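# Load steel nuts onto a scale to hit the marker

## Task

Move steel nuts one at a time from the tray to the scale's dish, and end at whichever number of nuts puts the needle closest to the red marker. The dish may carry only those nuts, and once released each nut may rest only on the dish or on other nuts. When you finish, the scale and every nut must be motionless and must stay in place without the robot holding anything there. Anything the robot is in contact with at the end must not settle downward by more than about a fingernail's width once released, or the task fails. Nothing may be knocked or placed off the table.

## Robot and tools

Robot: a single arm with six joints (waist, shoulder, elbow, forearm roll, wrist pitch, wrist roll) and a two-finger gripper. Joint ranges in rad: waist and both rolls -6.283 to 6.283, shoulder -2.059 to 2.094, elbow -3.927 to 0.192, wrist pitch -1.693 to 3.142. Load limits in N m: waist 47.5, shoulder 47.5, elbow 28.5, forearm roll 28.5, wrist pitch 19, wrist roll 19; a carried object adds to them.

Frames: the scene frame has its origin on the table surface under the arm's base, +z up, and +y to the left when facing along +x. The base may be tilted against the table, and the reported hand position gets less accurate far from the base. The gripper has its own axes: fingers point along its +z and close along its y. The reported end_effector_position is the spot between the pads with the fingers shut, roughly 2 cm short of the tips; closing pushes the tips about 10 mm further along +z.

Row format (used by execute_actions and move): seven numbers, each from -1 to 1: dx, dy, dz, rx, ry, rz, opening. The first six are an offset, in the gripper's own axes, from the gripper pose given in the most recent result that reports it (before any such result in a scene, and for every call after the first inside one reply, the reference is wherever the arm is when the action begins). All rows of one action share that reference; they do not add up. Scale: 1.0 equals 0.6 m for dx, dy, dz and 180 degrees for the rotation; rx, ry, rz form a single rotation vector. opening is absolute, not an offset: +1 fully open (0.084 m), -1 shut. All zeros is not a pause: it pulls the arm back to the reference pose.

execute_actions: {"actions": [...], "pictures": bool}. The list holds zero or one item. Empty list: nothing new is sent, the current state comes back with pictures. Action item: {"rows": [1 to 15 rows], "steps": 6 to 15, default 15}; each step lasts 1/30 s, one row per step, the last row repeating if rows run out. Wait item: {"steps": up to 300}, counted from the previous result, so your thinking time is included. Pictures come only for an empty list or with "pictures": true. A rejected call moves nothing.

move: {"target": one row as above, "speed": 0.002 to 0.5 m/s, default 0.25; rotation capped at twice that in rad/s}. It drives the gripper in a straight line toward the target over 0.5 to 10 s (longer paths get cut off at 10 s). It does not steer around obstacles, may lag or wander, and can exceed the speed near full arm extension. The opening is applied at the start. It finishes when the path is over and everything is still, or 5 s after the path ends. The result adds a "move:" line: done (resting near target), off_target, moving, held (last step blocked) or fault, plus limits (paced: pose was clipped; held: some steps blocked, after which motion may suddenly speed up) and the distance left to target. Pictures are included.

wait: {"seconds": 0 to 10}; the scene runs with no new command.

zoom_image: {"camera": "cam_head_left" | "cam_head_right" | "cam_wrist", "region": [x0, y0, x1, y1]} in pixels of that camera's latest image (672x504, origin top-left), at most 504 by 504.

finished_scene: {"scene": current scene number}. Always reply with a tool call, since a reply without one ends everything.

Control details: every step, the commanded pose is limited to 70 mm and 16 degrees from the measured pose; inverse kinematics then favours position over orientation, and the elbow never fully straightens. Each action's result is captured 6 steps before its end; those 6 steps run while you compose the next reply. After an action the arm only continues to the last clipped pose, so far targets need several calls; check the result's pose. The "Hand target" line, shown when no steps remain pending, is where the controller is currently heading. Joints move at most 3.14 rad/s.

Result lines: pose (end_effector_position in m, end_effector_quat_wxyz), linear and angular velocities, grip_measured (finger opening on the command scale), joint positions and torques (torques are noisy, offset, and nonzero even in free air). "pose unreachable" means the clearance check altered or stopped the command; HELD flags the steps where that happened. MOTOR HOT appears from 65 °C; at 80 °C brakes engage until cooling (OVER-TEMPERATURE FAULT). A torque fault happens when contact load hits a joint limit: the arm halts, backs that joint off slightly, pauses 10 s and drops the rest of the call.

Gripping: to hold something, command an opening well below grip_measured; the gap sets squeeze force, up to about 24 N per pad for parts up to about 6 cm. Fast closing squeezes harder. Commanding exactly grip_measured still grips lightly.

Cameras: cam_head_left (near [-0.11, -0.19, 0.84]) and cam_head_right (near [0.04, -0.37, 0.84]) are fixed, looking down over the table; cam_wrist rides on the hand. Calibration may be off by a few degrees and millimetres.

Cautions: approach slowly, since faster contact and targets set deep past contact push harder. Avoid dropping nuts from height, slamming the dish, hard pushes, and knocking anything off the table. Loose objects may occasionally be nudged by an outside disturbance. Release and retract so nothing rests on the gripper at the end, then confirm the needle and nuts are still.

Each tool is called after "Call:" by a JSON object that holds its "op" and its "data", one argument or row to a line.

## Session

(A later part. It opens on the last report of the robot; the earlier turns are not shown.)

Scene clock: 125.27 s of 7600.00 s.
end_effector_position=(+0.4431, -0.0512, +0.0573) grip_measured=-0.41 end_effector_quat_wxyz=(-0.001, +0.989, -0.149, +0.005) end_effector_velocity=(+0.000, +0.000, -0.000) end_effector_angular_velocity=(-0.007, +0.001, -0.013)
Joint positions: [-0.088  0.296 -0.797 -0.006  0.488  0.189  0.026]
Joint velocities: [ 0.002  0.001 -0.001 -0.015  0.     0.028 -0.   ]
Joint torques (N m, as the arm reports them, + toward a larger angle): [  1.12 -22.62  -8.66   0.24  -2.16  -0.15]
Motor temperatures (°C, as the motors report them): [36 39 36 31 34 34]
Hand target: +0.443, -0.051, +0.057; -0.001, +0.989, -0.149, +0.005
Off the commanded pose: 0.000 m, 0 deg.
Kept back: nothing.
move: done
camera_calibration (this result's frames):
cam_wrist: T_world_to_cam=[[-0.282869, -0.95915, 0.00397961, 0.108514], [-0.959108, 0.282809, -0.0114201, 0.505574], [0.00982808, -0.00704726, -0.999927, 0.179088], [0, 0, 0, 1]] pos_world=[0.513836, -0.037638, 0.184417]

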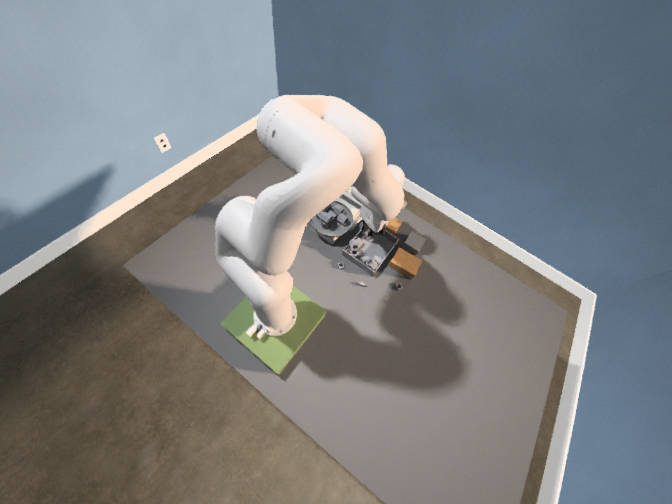

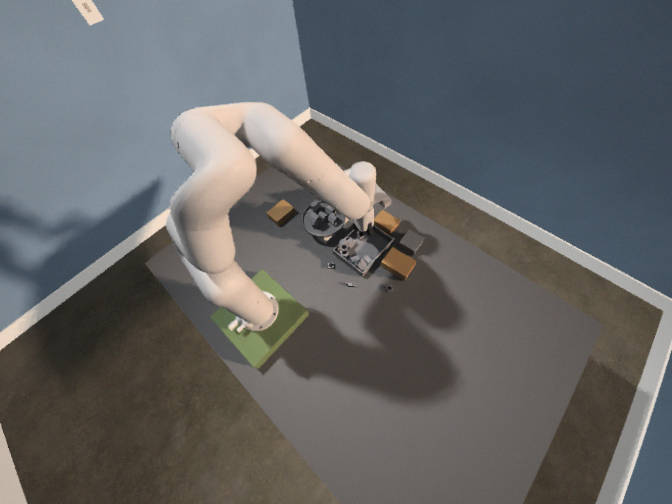

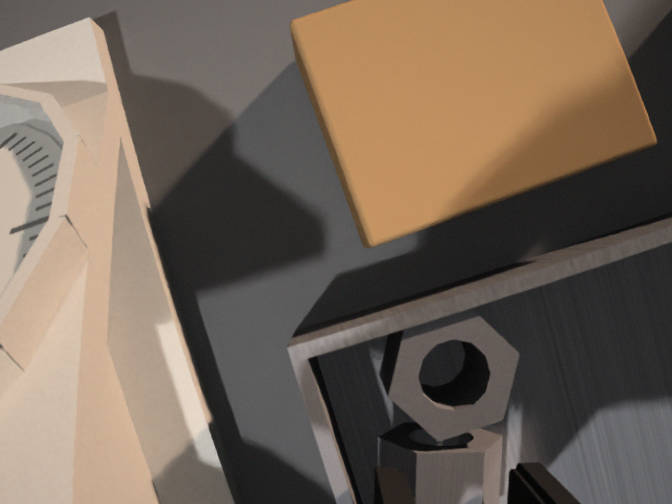

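Call:
{"op": "move", "data": {
  "target": [0, -0.0025, 0.02, 0, 0, 0, -0.39],
  "speed": 0.03
}}

Call:
{"op": "execute_actions", "data": {
  "actions": [
    {"rows": [[0,0,0,0,0,0,-0.44],[0,0,0,0,0,0,-0.46],[0,0,0,0,0,0,-0.47]], "steps": 8}
  ]
}}

Call:
{"op": "move", "data": {
  "target": [-0.005, 0.022, 0, 0, 0, 0, -0.47],
  "speed": 0.03
}}

Scene clock: 126.27 s of 7600.00 s.
end_effector_position=(+0.4444, -0.0499, +0.0464) grip_measured=-0.41 end_effector_quat_wxyz=(-0.001, +0.989, -0.149, +0.006) end_effector_velocity=(+0.002, +0.001, -0.002) end_effector_angular_velocity=(+0.000, -0.004, +0.001)
Joint positions: [-0.085  0.329 -0.801 -0.007  0.457  0.193  0.026]
Joint velocities: [ 0.001  0.008 -0.004  0.001 -0.009 -0.    -0.   ]
Joint torques (N m, as the arm reports them, + toward a larger angle): [  2.78 -18.54  -7.38   0.68  -1.97  -0.02]
Motor temperatures (°C, as the motors report them): [36 39 36 31 34 34]
Hand target: +0.444, -0.050, +0.045; -0.001, +0.989, -0.149, +0.005
Off the commanded pose: 0.001 m, 0 deg.
Kept back: nothing.
move: done
camera_calibration (this result's frames):
cam_wrist: T_world_to_cam=[[-0.283009, -0.95911, 0.00361904, 0.110184], [-0.959045, 0.282939, -0.0133754, 0.506405], [0.0118045, -0.00725619, -0.999904, 0.167309], [0, 0, 0, 1]] pos_world=[0.514873, -0.0363893, 0.173668]

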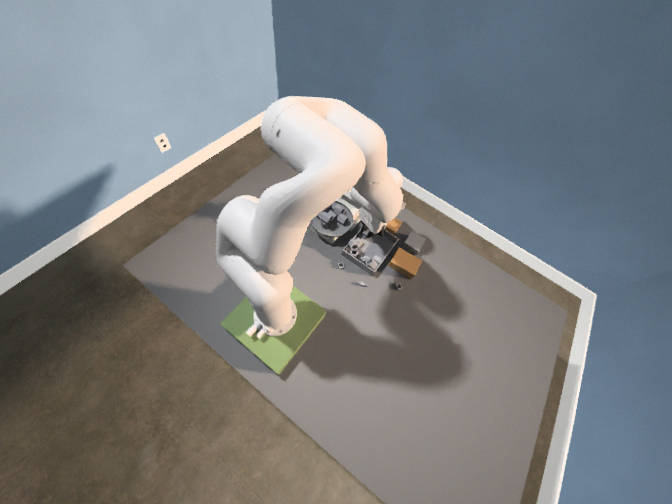

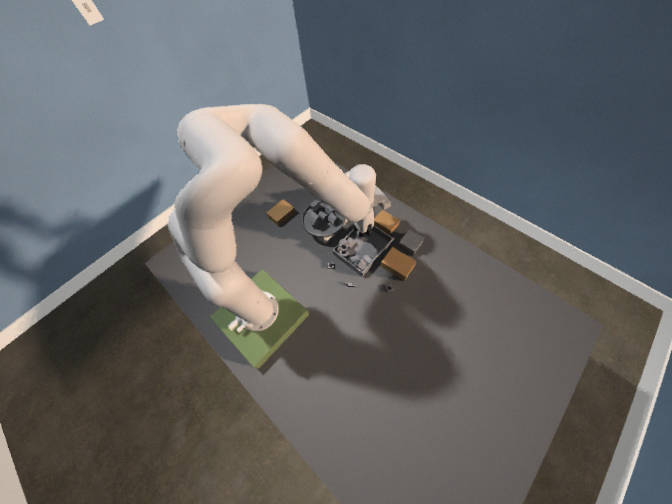

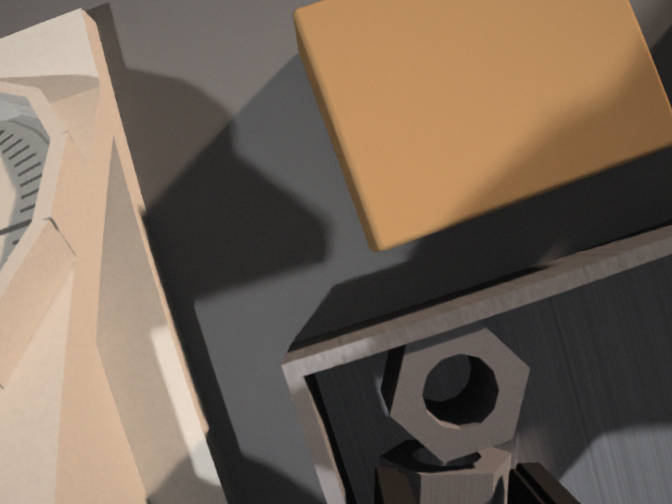

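Scene clock: 126.33 s of 7600.00 s.
end_effector_position=(+0.4446, -0.0497, +0.0465) grip_measured=-0.44 end_effector_quat_wxyz=(-0.001, +0.989, -0.148, +0.007) end_effector_velocity=(+0.006, +0.007, +0.002) end_effector_angular_velocity=(+0.001, -0.011, +0.012)
Joint positions: [-0.084  0.329 -0.802 -0.006  0.457  0.193  0.025]
Joint velocities: [ 0.017  0.    -0.007  0.004 -0.004  0.001 -0.029]
Joint torques (N m, as the arm reports them, + toward a larger angle): [ -0.04 -19.27  -7.33   0.42  -1.72   0.09]
Motor temperatures (°C, as the motors report them): [36 39 36 31 34 34]
Steps of this call (steps 1 to 2: the first 2 steps of this action). Readings (end_effector_position):
1: (+0.4444, -0.0499, +0.0464)
2: the state above

Scene clock: 127.40 s of 7600.00 s.
end_effector_position=(+0.4379, -0.0612, +0.0464) grip_measured=-0.48 end_effector_quat_wxyz=(-0.001, +0.989, -0.148, +0.007) end_effector_velocity=(-0.002, -0.003, -0.001) end_effector_angular_velocity=(+0.001, +0.002, -0.003)
Joint positions: [-0.112  0.317 -0.782 -0.005  0.449  0.164  0.023]
Joint velocities: [-0.007 -0.001  0.005  0.001 -0.001 -0.004  0.   ]
Joint torques (N m, as the arm reports them, + toward a larger angle): [  0.3  -19.74  -7.16   0.16  -1.29   0.11]
Motor temperatures (°C, as the motors report them): [36 39 35 31 34 34]
Hand target: +0.438, -0.061, +0.046; -0.002, +0.989, -0.148, +0.007
Off your previous action's commanded pose: 0.001 m, 0 deg at its last step (step 6 of this call).
Off the commanded pose: 0.000 m, 0 deg.
Kept back: nothing.
move: done
camera_calibration (this result's frames):
cam_wrist: T_world_to_cam=[[-0.282613, -0.959228, 0.00335789, 0.0973469], [-0.959152, 0.282542, -0.0140611, 0.50352], [0.012539, -0.00719457, -0.999896, 0.166962], [0, 0, 0, 1]] pos_world=[0.508371, -0.0476864, 0.173698]

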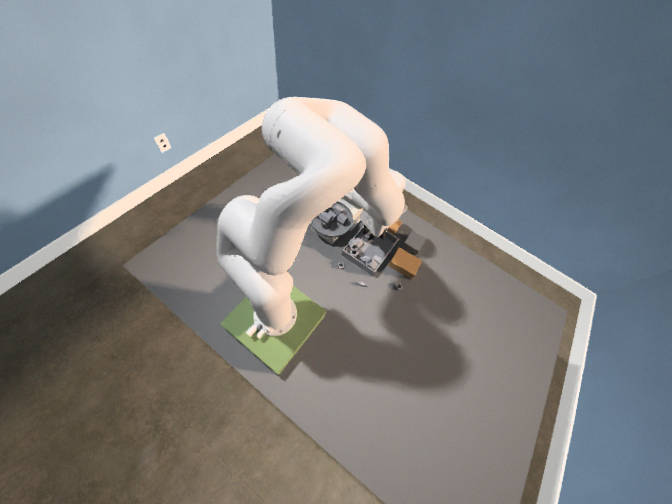

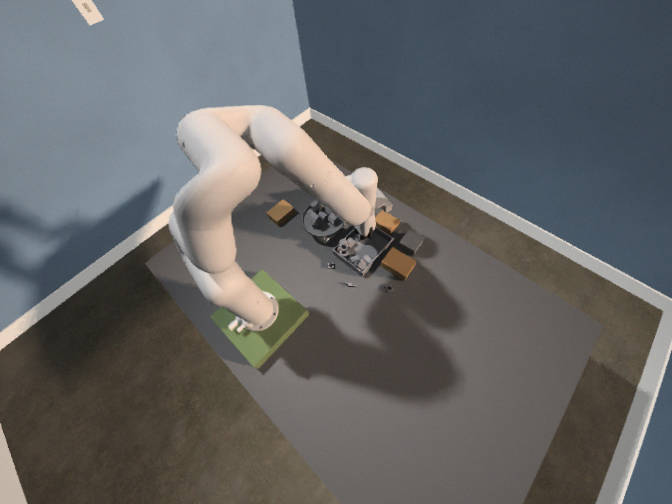

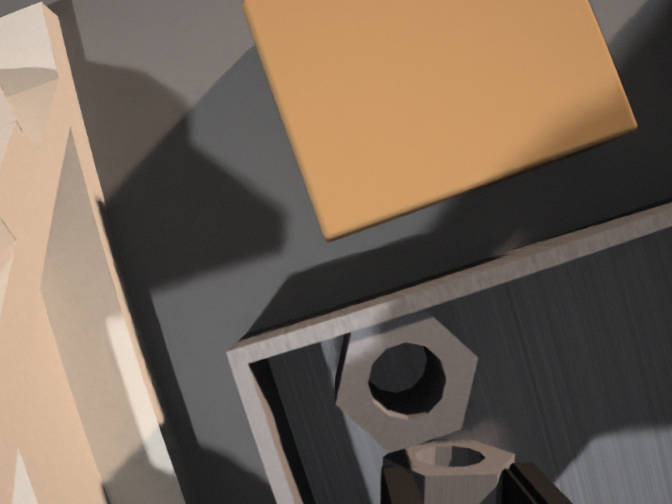

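Dragged. Open, descend, corner grip.

Call:
{"op": "execute_actions", "data": {
  "actions": [
    {"rows": [[0,0,0,0,0,0,-0.1]], "steps": 8}
  ]
}}

Call:
{"op": "move", "data": {
  "target": [0, 0, 0.0255, 0, 0, 0, -0.1],
  "speed": 0.035
}}

Scene clock: 127.60 s of 7600.00 s.
end_effector_position=(+0.4371, -0.0613, +0.0458) grip_measured=-0.25 end_effector_quat_wxyz=(-0.001, +0.989, -0.149, +0.006) end_effector_velocity=(-0.024, +0.002, -0.018) end_effector_angular_velocity=(+0.009, +0.062, -0.007)
Joint positions: [-0.112  0.317 -0.78  -0.005  0.449  0.164  0.033]
Joint velocities: [-0.004  0.019  0.029  0.001  0.014  0.002  0.14 ]
Joint torques (N m, as the arm reports them, + toward a larger angle): [  1.36 -22.05  -8.64   0.68  -2.08  -0.09]
Motor temperatures (°C, as the motors report them): [36 39 35 31 34 34]
Steps of this call (steps 1 to 4: nothing new was sent; steps 5 to 6: the first 2 steps of this action). Readings (end_effector_position):
5: (+0.4378, -0.0613, +0.0464)
6: the state above

Scene clock: 128.73 s of 7600.00 s.
end_effector_position=(+0.4380, -0.0612, +0.0312) grip_measured=-0.11 end_effector_quat_wxyz=(-0.002, +0.989, -0.148, +0.006) end_effector_velocity=(+0.002, +0.000, +0.000) end_effector_angular_velocity=(-0.001, -0.005, +0.001)
Joint positions: [-0.112  0.362 -0.786 -0.006  0.409  0.164  0.039]
Joint velocities: [ 0.001  0.002 -0.002  0.    -0.005 -0.    -0.   ]
Joint torques (N m, as the arm reports them, + toward a larger angle): [  1.07 -22.45  -8.12   0.55  -2.12  -0.1 ]
Motor temperatures (°C, as the motors report them): [36 39 35 31 34 34]
Hand target: +0.438, -0.061, +0.031; -0.002, +0.989, -0.148, +0.006
Off your previous action's commanded pose: 0.001 m, 0 deg at its last step (step 6 of this call).
Off the commanded pose: 0.000 m, 0 deg.
Kept back: nothing.
move: done
camera_calibration (this result's frames):
cam_wrist: T_world_to_cam=[[-0.282655, -0.959216, 0.00335845, 0.0974528], [-0.959145, 0.282587, -0.0135908, 0.503322], [0.0120874, -0.00706274, -0.999902, 0.151914], [0, 0, 0, 1]] pos_world=[0.508469, -0.047681, 0.158412]

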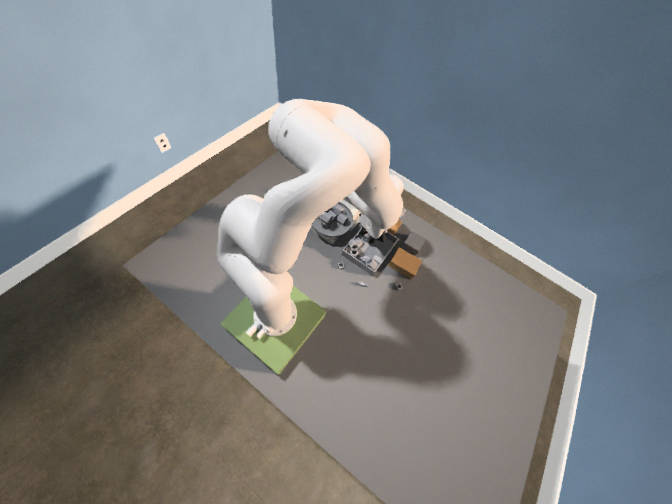

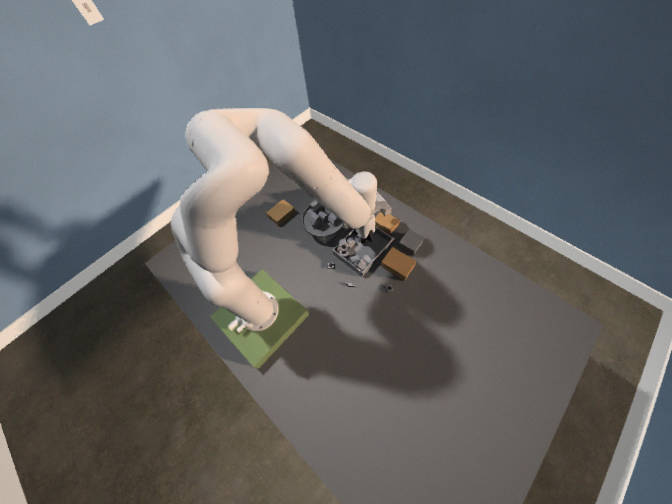

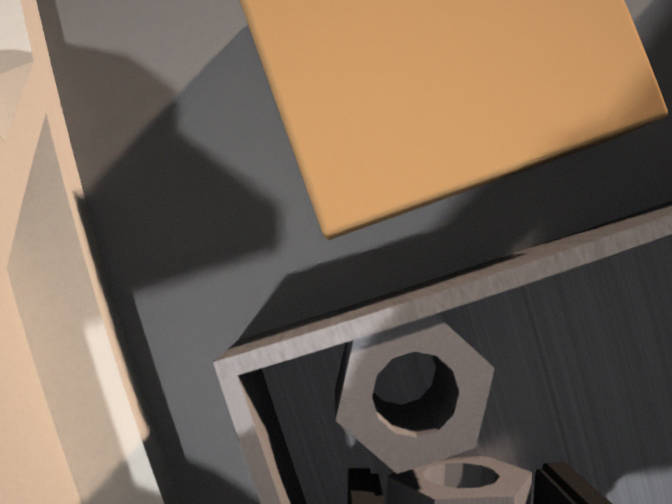

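Call:
{"op": "execute_actions", "data": {
  "actions": [
    {"rows": [[0,0,0,0,0,0,-0.2],[0,0,0,0,0,0,-0.26],[0,0,0,0,0,0,-0.32],[0,0,0,0,0,0,-0.45],[0,0,0,0,0,0,-0.65]], "steps": 10}
  ]
}}

Call:
{"op": "move", "data": {
  "target": [0, 0, -0.115, 0, 0, 0, -0.65],
  "speed": 0.2
}}

Scene clock: 129.97 s of 7600.00 s.
end_effector_position=(+0.4380, -0.0612, +0.0311) grip_measured=-0.25 end_effector_quat_wxyz=(-0.002, +0.989, -0.148, +0.006) end_effector_velocity=(-0.001, -0.000, -0.000) end_effector_angular_velocity=(+0.000, +0.004, +0.000)
Joint positions: [-0.112  0.362 -0.786 -0.006  0.409  0.164  0.033]
Joint velocities: [-0.001 -0.001  0.001 -0.001  0.004 -0.    -0.   ]
Joint torques (N m, as the arm reports them, + toward a larger angle): [  1.02 -22.82  -8.23   0.53  -2.14   0.  ]
Motor temperatures (°C, as the motors report them): [36 39 35 31 34 34]
Steps of this call (steps 1 to 33: nothing new was sent; steps 34 to 37: the first 4 steps of this action). Readings (end_effector_position):
34: (+0.4379, -0.0612, +0.0309)
35: (+0.4379, -0.0612, +0.0310)
37: the state above

Scene clock: 131.13 s of 7600.00 s.
end_effector_position=(+0.4367, -0.0614, +0.0995) grip_measured=-0.25 end_effector_quat_wxyz=(-0.001, +0.989, -0.149, +0.006) end_effector_velocity=(+0.002, -0.000, +0.004) end_effector_angular_velocity=(-0.001, -0.006, +0.000)
Joint positions: [-0.112  0.171 -0.783 -0.005  0.597  0.164  0.033]
Joint velocities: [-0.    -0.007 -0.003  0.     0.005 -0.001  0.   ]
Joint torques (N m, as the arm reports them, + toward a larger angle): [  0.84 -21.82  -9.81   0.48  -2.22   0.06]
Motor temperatures (°C, as the motors report them): [36 39 35 31 34 34]
Hand target: +0.437, -0.061, +0.100; -0.001, +0.989, -0.149, +0.006
Off your previous action's commanded pose: 0.000 m, 0 deg at its last step (step 6 of this call).
Off the commanded pose: 0.001 m, 0 deg.
Kept back: nothing.
move: done
camera_calibration (this result's frames):
cam_wrist: T_world_to_cam=[[-0.282852, -0.959156, 0.00384761, 0.096721], [-0.9591, 0.282784, -0.0126936, 0.502998], [0.0110871, -0.00728063, -0.999912, 0.220678], [0, 0, 0, 1]] pos_world=[0.507337, -0.0478629, 0.226671]

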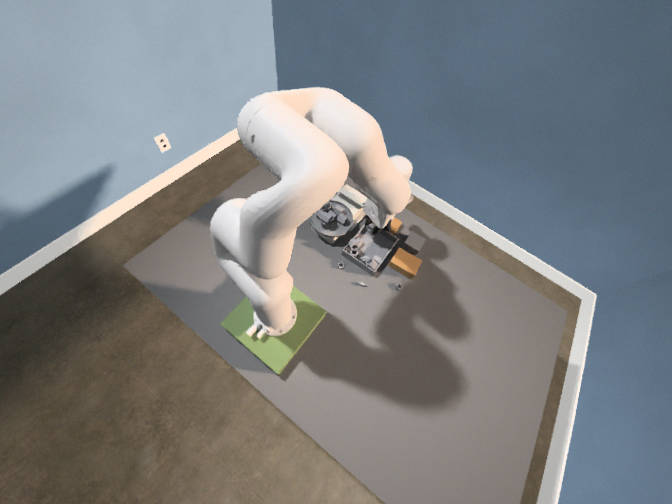

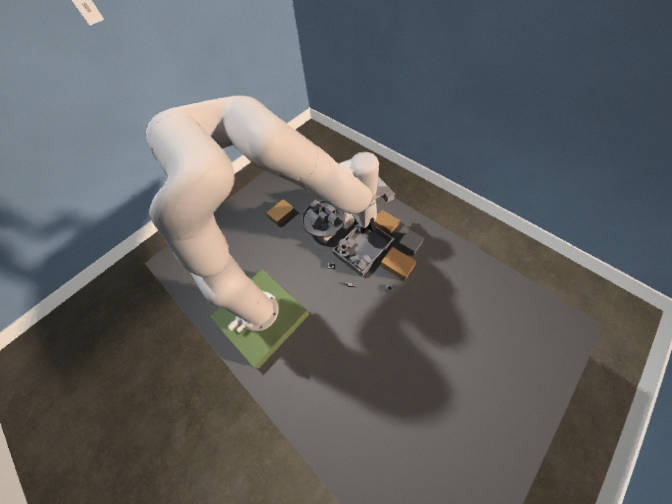

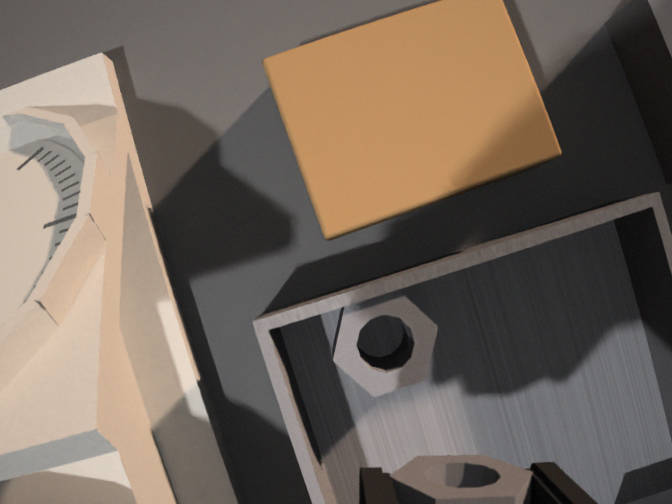

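Call:
{"op": "move", "data": {
  "target": [-0.1118, -0.1442, -0.0675, 0, -0.0038, -0.095, -0.65],
  "speed": 0.3
}}

Scene clock: 132.50 s of 7600.00 s.
end_effector_position=(+0.3979, +0.0405, +0.1394) grip_measured=-0.25 end_effector_quat_wxyz=(-0.001, +1.000, -0.000, +0.000) end_effector_velocity=(+0.000, +0.002, +0.002) end_effector_angular_velocity=(-0.000, -0.002, +0.004)
Joint positions: [ 0.131 -0.038 -0.666 -0.006  0.703  0.11   0.033]
Joint velocities: [ 0.005 -0.005 -0.001 -0.001  0.004  0.001 -0.   ]
Joint torques (N m, as the arm reports them, + toward a larger angle): [  1.07 -17.72 -10.3    0.53  -2.26   0.  ]
Motor temperatures (°C, as the motors report them): [36 39 35 31 34 34]
Hand target: +0.398, +0.041, +0.140; -0.001, +1.000, +0.000, +0.000
Off the commanded pose: 0.001 m, 0 deg.
Kept back: nothing.
move: done
camera_calibration (this result's frames):
cam_wrist: T_world_to_cam=[[0.0109585, -0.999919, 0.00649545, 0.067668], [-0.999938, -0.0109695, -0.00165663, 0.464081], [0.00172775, -0.0064769, -0.999978, 0.26543], [0, 0, 0, 1]] pos_world=[0.462852, 0.0744724, 0.265754]

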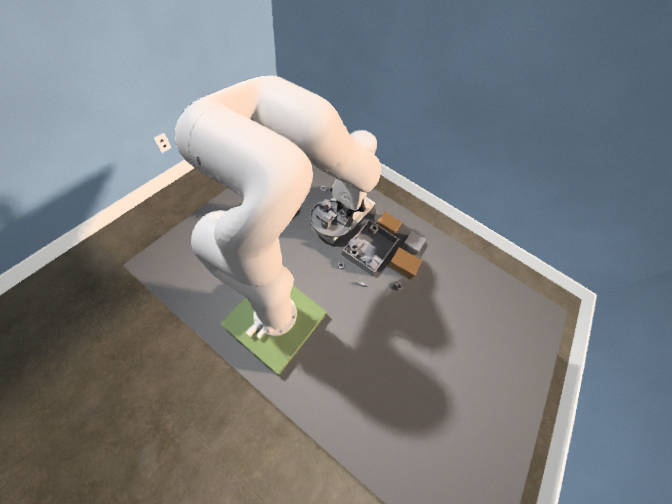

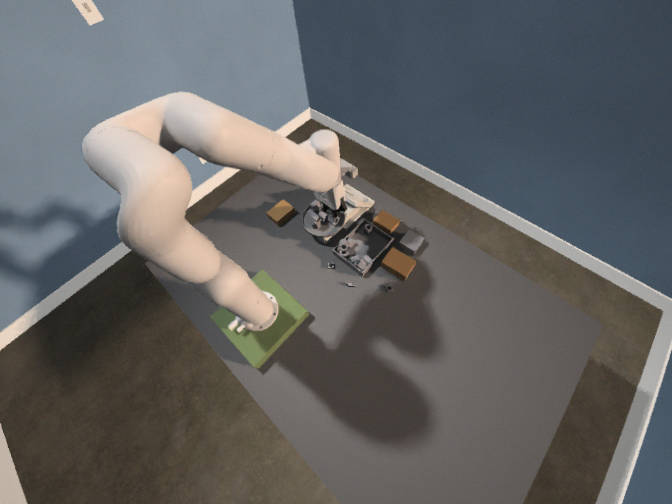

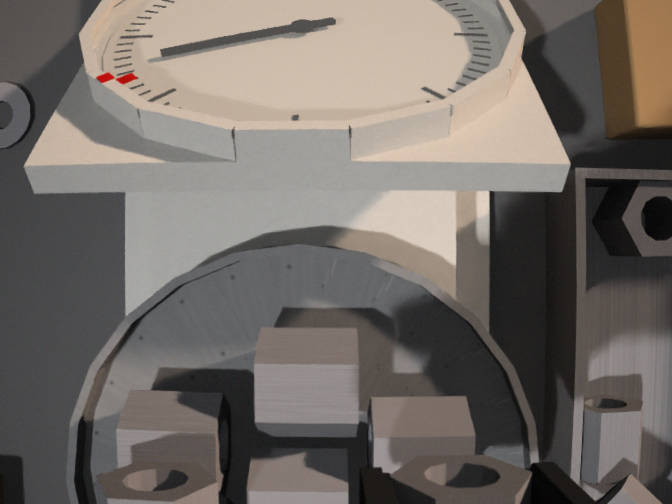

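Call:
{"op": "zoom_image", "data": {
  "camera": "cam_wrist",
  "region": [70, 0, 530, 140]
}}

Region (70, 0, 530, 140) of cam_wrist's 672x504 image, scaled by 1.096, with more detail than that image has; it fills the top 153 rows of this view, and the rest is white.

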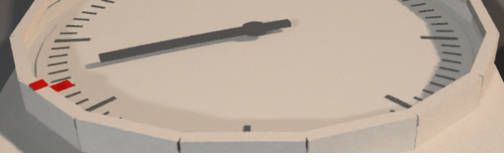

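Call:
{"op": "move", "data": {
  "target": [0.15, -0.008, -0.2, 0, 0, 0, -0.65],
  "speed": 0.3
}}

Scene clock: 137.43 s of 7600.00 s.
end_effector_position=(+0.4877, +0.0443, +0.2592) grip_measured=-0.25 end_effector_quat_wxyz=(-0.001, +1.000, -0.001, +0.000) end_effector_velocity=(+0.002, +0.001, +0.002) end_effector_angular_velocity=(+0.000, -0.002, +0.002)
Joint positions: [ 0.122  0.067 -1.171 -0.005  1.103  0.099  0.033]
Joint velocities: [ 0.001  0.002 -0.008  0.     0.004 -0.001 -0.   ]
Joint torques (N m, as the arm reports them, + toward a larger angle): [  0.78 -22.47 -12.04   0.4   -2.11  -0.1 ]
Motor temperatures (°C, as the motors report them): [36 39 36 31 34 34]
Hand target: +0.488, +0.044, +0.259; -0.001, +1.000, -0.001, +0.000
Off the commanded pose: 0.001 m, 0 deg.
Kept back: nothing.
move: done
camera_calibration (this result's frames):
cam_wrist: T_world_to_cam=[[0.0103022, -0.999922, 0.00701362, 0.0699644], [-0.999946, -0.0103122, -0.00139601, 0.554009], [0.00146823, -0.00699886, -0.999974, 0.385307], [0, 0, 0, 1]] pos_world=[0.552692, 0.0783687, 0.385579]

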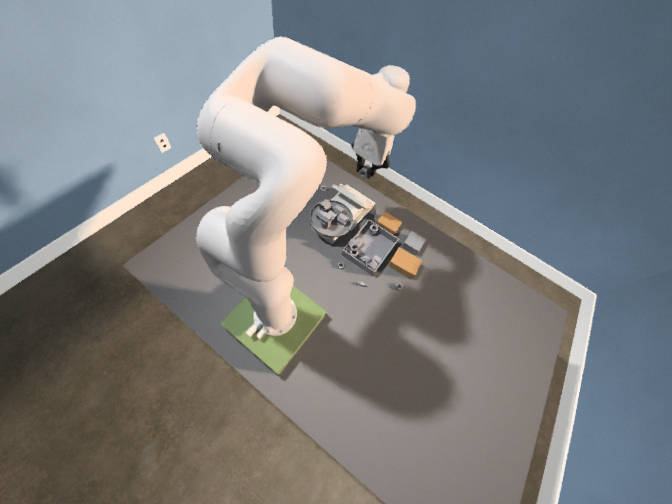

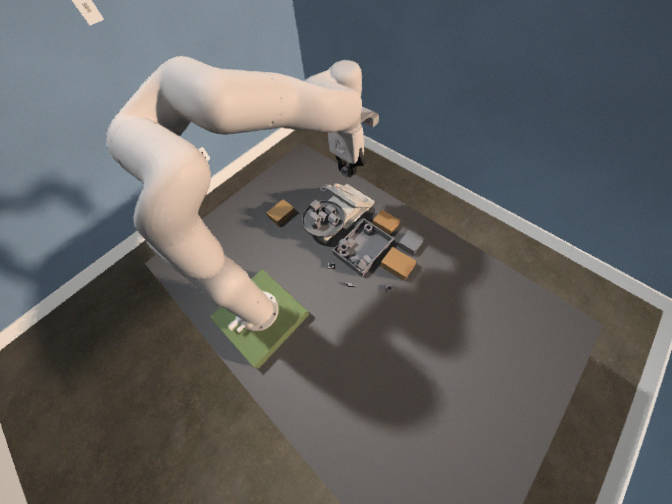

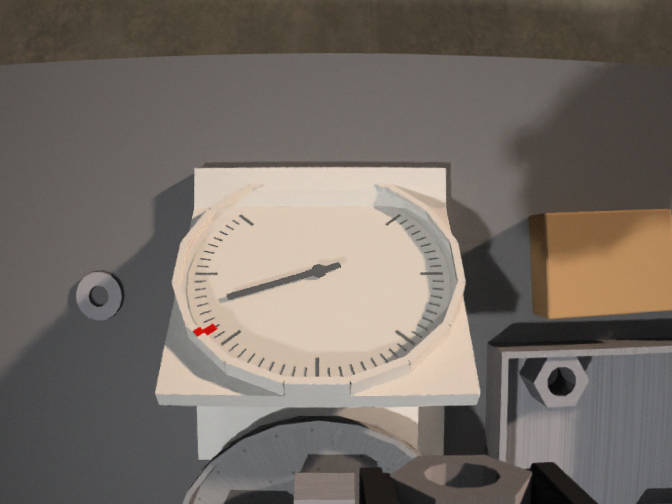

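Call:
{"op": "zoom_image", "data": {
  "camera": "cam_wrist",
  "region": [170, 190, 350, 390]
}}

Region (170, 190, 350, 390) of cam_wrist's 672x504 image, scaled by 2.520, with more detail than that image has; it fills the left 454 columns of this view, and the rest is white.

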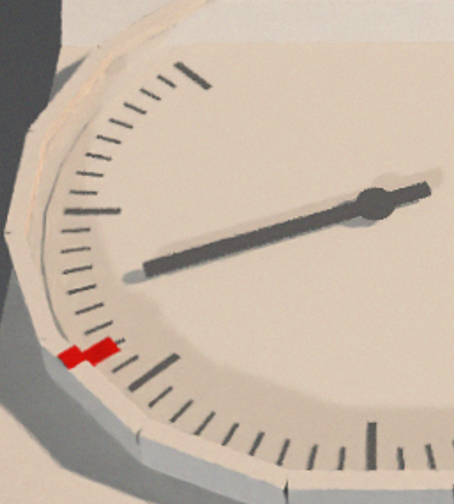

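Call:
{"op": "move", "data": {
  "target": [-0.0795, 0.2405, 0.29, 0, 0, 0, -0.65],
  "speed": 0.35
}}

Scene clock: 139.87 s of 7600.00 s.
end_effector_position=(+0.4396, -0.0985, +0.0852) grip_measured=-0.25 end_effector_quat_wxyz=(-0.001, +1.000, -0.000, +0.000) end_effector_velocity=(-0.002, -0.001, -0.003) end_effector_angular_velocity=(+0.003, +0.004, -0.003)
Joint positions: [-0.193  0.238 -0.827 -0.004  0.587 -0.216  0.033]
Joint velocities: [-0.004  0.006  0.002  0.003 -0.004 -0.003 -0.   ]
Joint torques (N m, as the arm reports them, + toward a larger angle): [  1.19 -22.75  -9.47   0.71  -2.24   0.08]
Motor temperatures (°C, as the motors report them): [36 39 36 31 34 34]
Hand target: +0.439, -0.099, +0.085; -0.001, +1.000, -0.000, -0.000
Off the commanded pose: 0.001 m, 0 deg.
Kept back: nothing.
move: done
camera_calibration (this result's frames):
cam_wrist: T_world_to_cam=[[0.0114395, -0.99992, 0.00542465, -0.0714524], [-0.999933, -0.011449, -0.00172199, 0.504133], [0.00178396, -0.00540458, -0.999984, 0.210374], [0, 0, 0, 1]] pos_world=[0.504541, -0.0645379, 0.211626]

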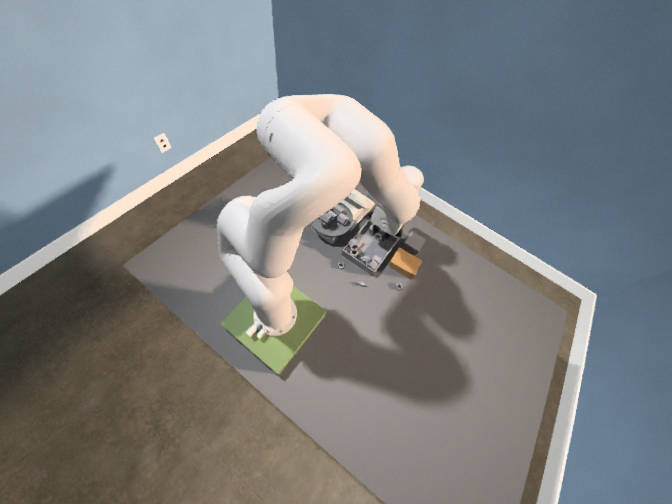

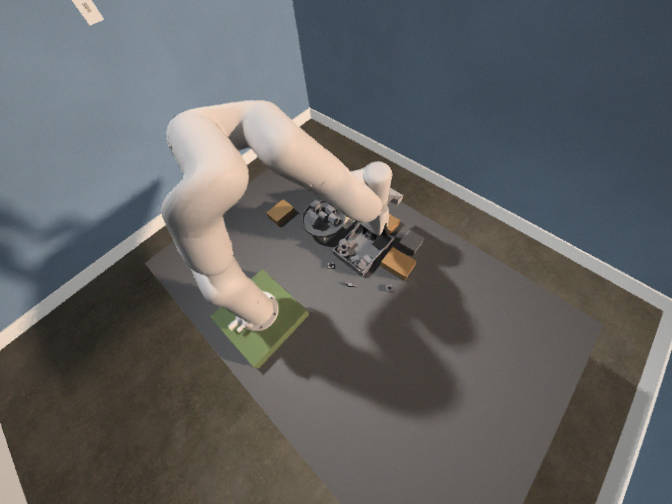

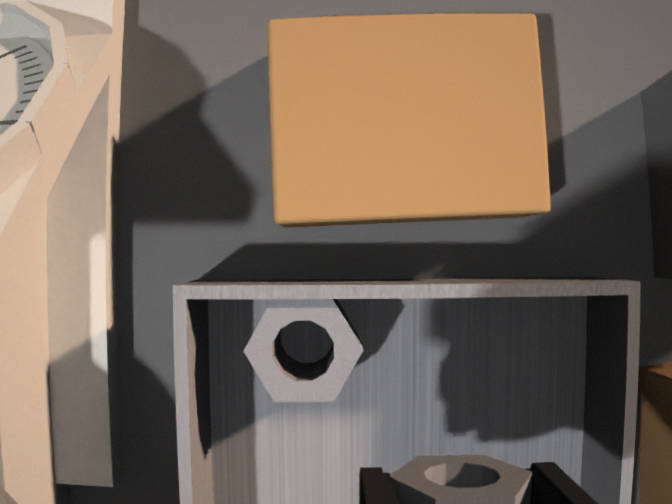

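Call:
{"op": "move", "data": {
  "target": [0.037, 0.025, 0.082, 0, 0, 0, -0.65],
  "speed": 0.12
}}

Call:
{"op": "move", "data": {
  "target": [0, 0, 0.008, 0, 0, 0, -0.65],
  "speed": 0.015
}}

Scene clock: 141.07 s of 7600.00 s.
end_effector_position=(+0.4620, -0.1133, +0.0364) grip_measured=-0.25 end_effector_quat_wxyz=(-0.001, +1.000, +0.000, +0.000) end_effector_velocity=(+0.000, -0.000, -0.002) end_effector_angular_velocity=(+0.001, +0.002, -0.001)
Joint positions: [-0.214  0.427 -0.927 -0.004  0.497 -0.237  0.033]
Joint velocities: [-0.001  0.008 -0.004  0.002 -0.001 -0.001  0.   ]
Joint torques (N m, as the arm reports them, + toward a larger angle): [  0.8  -25.11  -8.85   0.21  -2.15   0.09]
Motor temperatures (°C, as the motors report them): [36 39 36 31 34 34]
Hand target: +0.462, -0.113, +0.036; -0.001, +1.000, -0.000, +0.000
Off the commanded pose: 0.000 m, 0 deg.
Kept back: nothing.
move: done
camera_calibration (this result's frames):
cam_wrist: T_world_to_cam=[[0.0115878, -0.999919, 0.00532855, -0.0863101], [-0.99993, -0.0116001, -0.00227712, 0.526195], [0.00233874, -0.00530179, -0.999983, 0.161193], [0, 0, 0, 1]] pos_world=[0.526781, -0.0793446, 0.162849]

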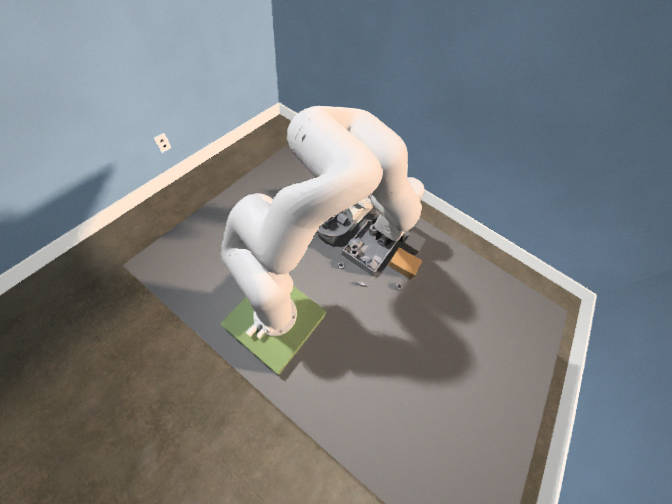

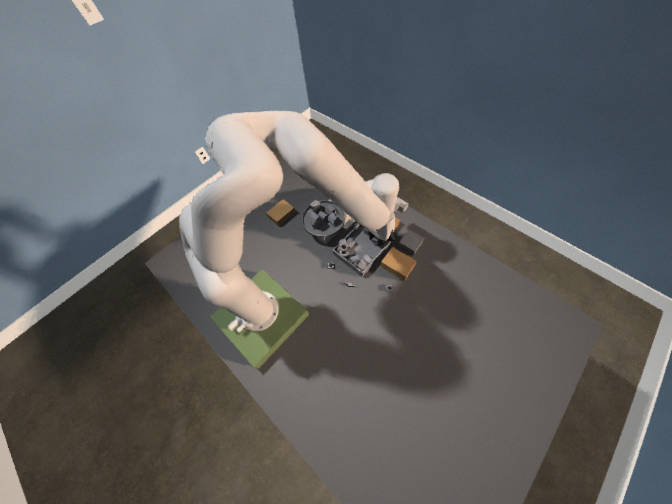

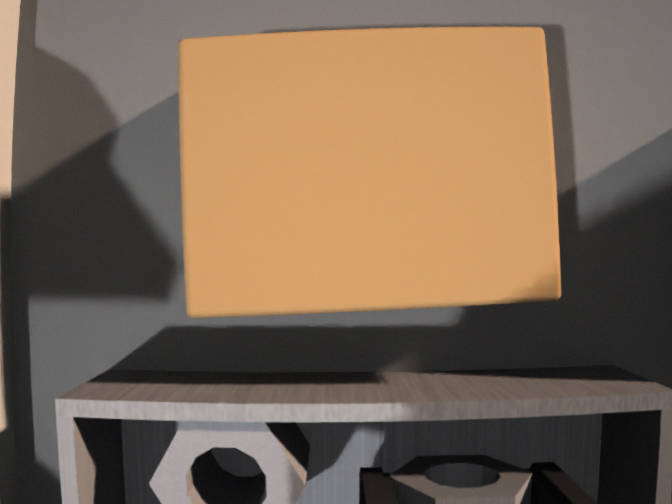

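Scene clock: 141.77 s of 7600.00 s.
end_effector_position=(+0.4619, -0.1132, +0.0317) grip_measured=-0.25 end_effector_quat_wxyz=(-0.001, +1.000, +0.000, +0.000) end_effector_velocity=(+0.001, +0.000, -0.001) end_effector_angular_velocity=(+0.000, -0.002, -0.001)
Joint positions: [-0.214  0.44  -0.929 -0.004  0.486 -0.237  0.033]
Joint velocities: [ 0.001  0.005 -0.002  0.002 -0.005 -0.     0.   ]
Joint torques (N m, as the arm reports them, + toward a larger angle): [  0.88 -25.38  -8.93   0.5   -2.2    0.02]
Motor temperatures (°C, as the motors report them): [36 39 36 31 34 34]
Hand target: +0.462, -0.113, +0.032; -0.001, +1.000, +0.000, +0.000
Off the commanded pose: 0.000 m, 0 deg.
Kept back: nothing.
move: done
camera_calibration (this result's frames):
cam_wrist: T_world_to_cam=[[0.0116001, -0.999919, 0.00527679, -0.0862546], [-0.99993, -0.0116116, -0.00216051, 0.526145], [0.00222161, -0.00525136, -0.999984, 0.156565], [0, 0, 0, 1]] pos_world=[0.526761, -0.079316, 0.158154]

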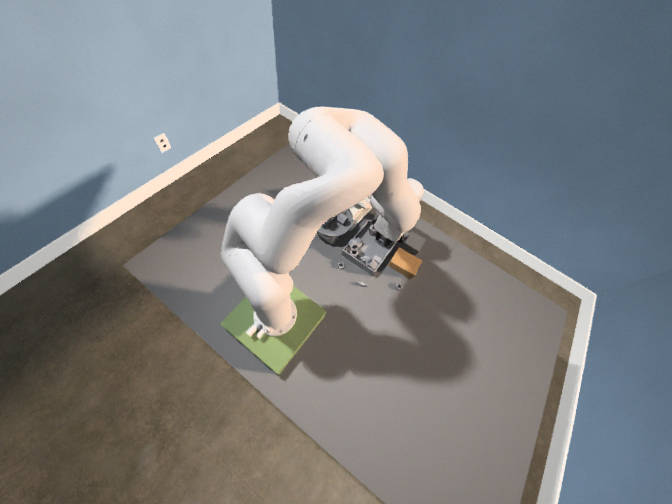

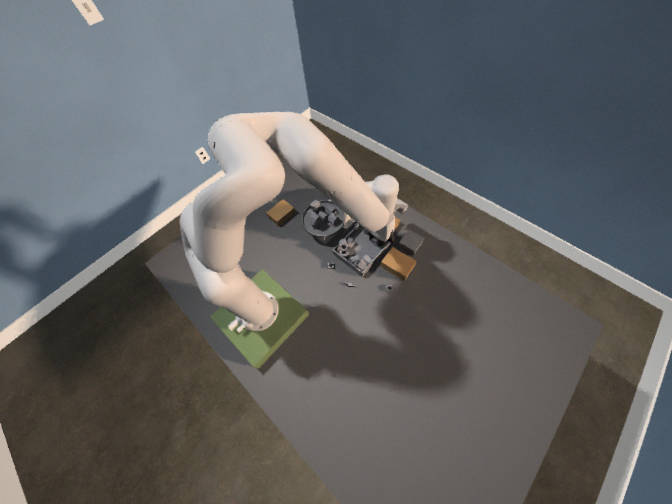

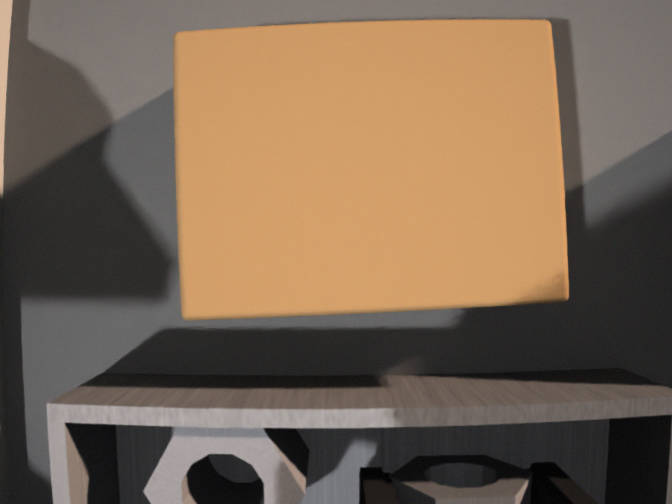

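Call:
{"op": "execute_actions", "data": {
  "actions": [
    {"rows": [[0,0,0.001,0,0,0,-0.65],[0,0,0.002,0,0,0,-0.65],[0,0,0.002,0,0,0,-0.65],[0,0,0.002,0,0,0,-0.65],[0,0,0.002,0,0,0,-0.08],[0,0,0.002,0,0,0,-0.08],[0,0,0.002,0,0,0,-0.08],[0,0,0.002,0,0,0,-0.08],[0,0,0.002,0,0,0,-0.08],[0,0,0.002,0,0,0,-0.08],[0,0,-0.005,0,0,0,-0.08],[0,0,-0.015,0,0,0,-0.08],[0,0,-0.028,0,0,0,-0.08],[0,0,-0.04,0,0,0,-0.08],[0,0,-0.05,0,0,0,-0.08]], "steps": 15}
  ]
}}

Call:
{"op": "move", "data": {
  "target": [-0.19, -0.322, -0.165, 0, 0, 0, -0.12],
  "speed": 0.4
}}

Scene clock: 142.30 s of 7600.00 s.
end_effector_position=(+0.4621, -0.1133, +0.0308) grip_measured=-0.12 end_effector_quat_wxyz=(-0.001, +1.000, +0.000, +0.001) end_effector_velocity=(-0.003, +0.001, -0.004) end_effector_angular_velocity=(+0.002, +0.007, +0.000)
Joint positions: [-0.214  0.442 -0.929 -0.004  0.483 -0.237  0.039]
Joint velocities: [ 0.     0.007  0.003  0.001 -0.002 -0.001  0.025]
Joint torques (N m, as the arm reports them, + toward a larger angle): [  0.93 -24.68  -8.77   0.54  -2.     0.04]
Motor temperatures (°C, as the motors report them): [36 39 36 31 34 34]
Steps of this call (steps 1 to 7: nothing new was sent; steps 8 to 16: the first 9 steps of this action). Readings (end_effector_position):
8: (+0.4620, -0.1132, +0.0316)
9: (+0.4620, -0.1132, +0.0316)
11: (+0.4620, -0.1133, +0.0312)
15: (+0.4622, -0.1133, +0.0309)
16: the state above

Scene clock: 144.33 s of 7600.00 s.
end_effector_position=(+0.3486, +0.0791, +0.1584) grip_measured=-0.13 end_effector_quat_wxyz=(-0.000, +1.000, -0.000, +0.000) end_effector_velocity=(-0.000, +0.002, +0.002) end_effector_angular_velocity=(+0.000, -0.002, +0.001)
Joint positions: [ 0.254 -0.224 -0.536 -0.007  0.759  0.233  0.038]
Joint velocities: [ 0.006 -0.006 -0.002 -0.001  0.005  0.006 -0.   ]
Joint torques (N m, as the arm reports them, + toward a larger angle): [  0.78 -14.31 -10.27   0.63  -2.2    0.07]
Motor temperatures (°C, as the motors report them): [36 39 36 31 34 34]
Hand target: +0.349, +0.079, +0.159; -0.000, +1.000, -0.000, +0.001
Off your previous action's commanded pose: 0.023 m, 0 deg at its last step (step 6 of this call).
Off the commanded pose: 0.001 m, 0 deg.
Kept back: nothing.
move: done; limits=paced
camera_calibration (this result's frames):
cam_wrist: T_world_to_cam=[[0.0108989, -0.999914, 0.0073223, 0.10657], [-0.999938, -0.0109138, -0.00200742, 0.41528], [0.00208716, -0.00729997, -0.999971, 0.284726], [0, 0, 0, 1]] pos_world=[0.413499, 0.113172, 0.284771]

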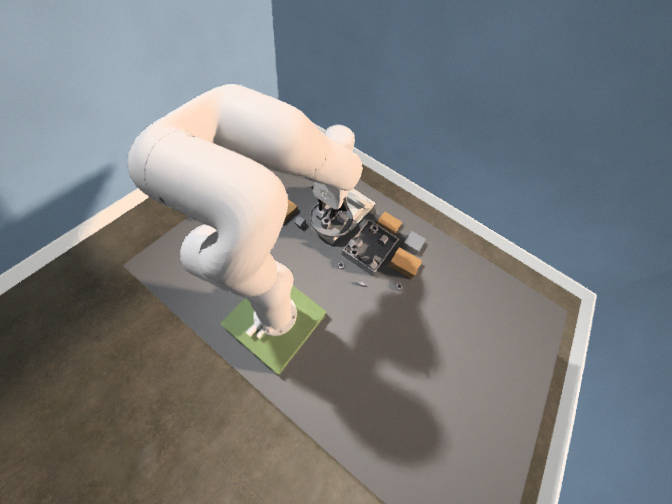

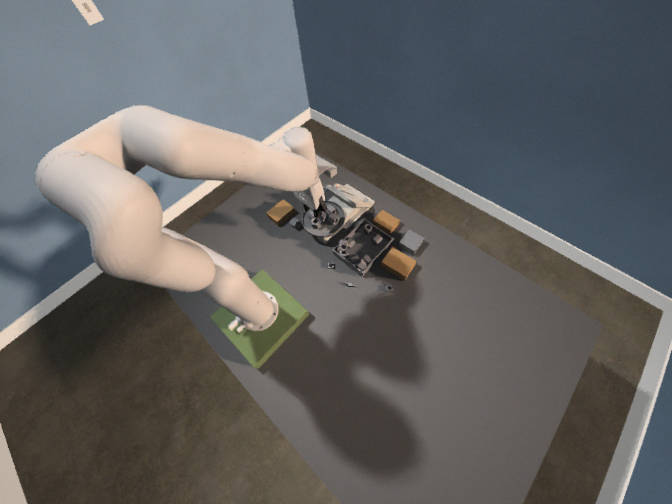

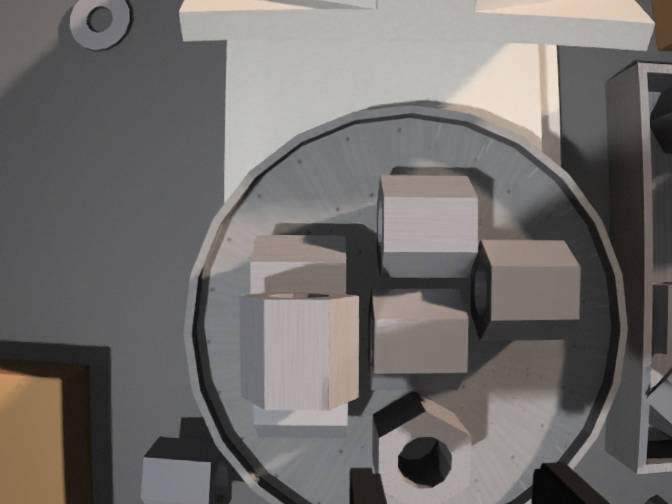

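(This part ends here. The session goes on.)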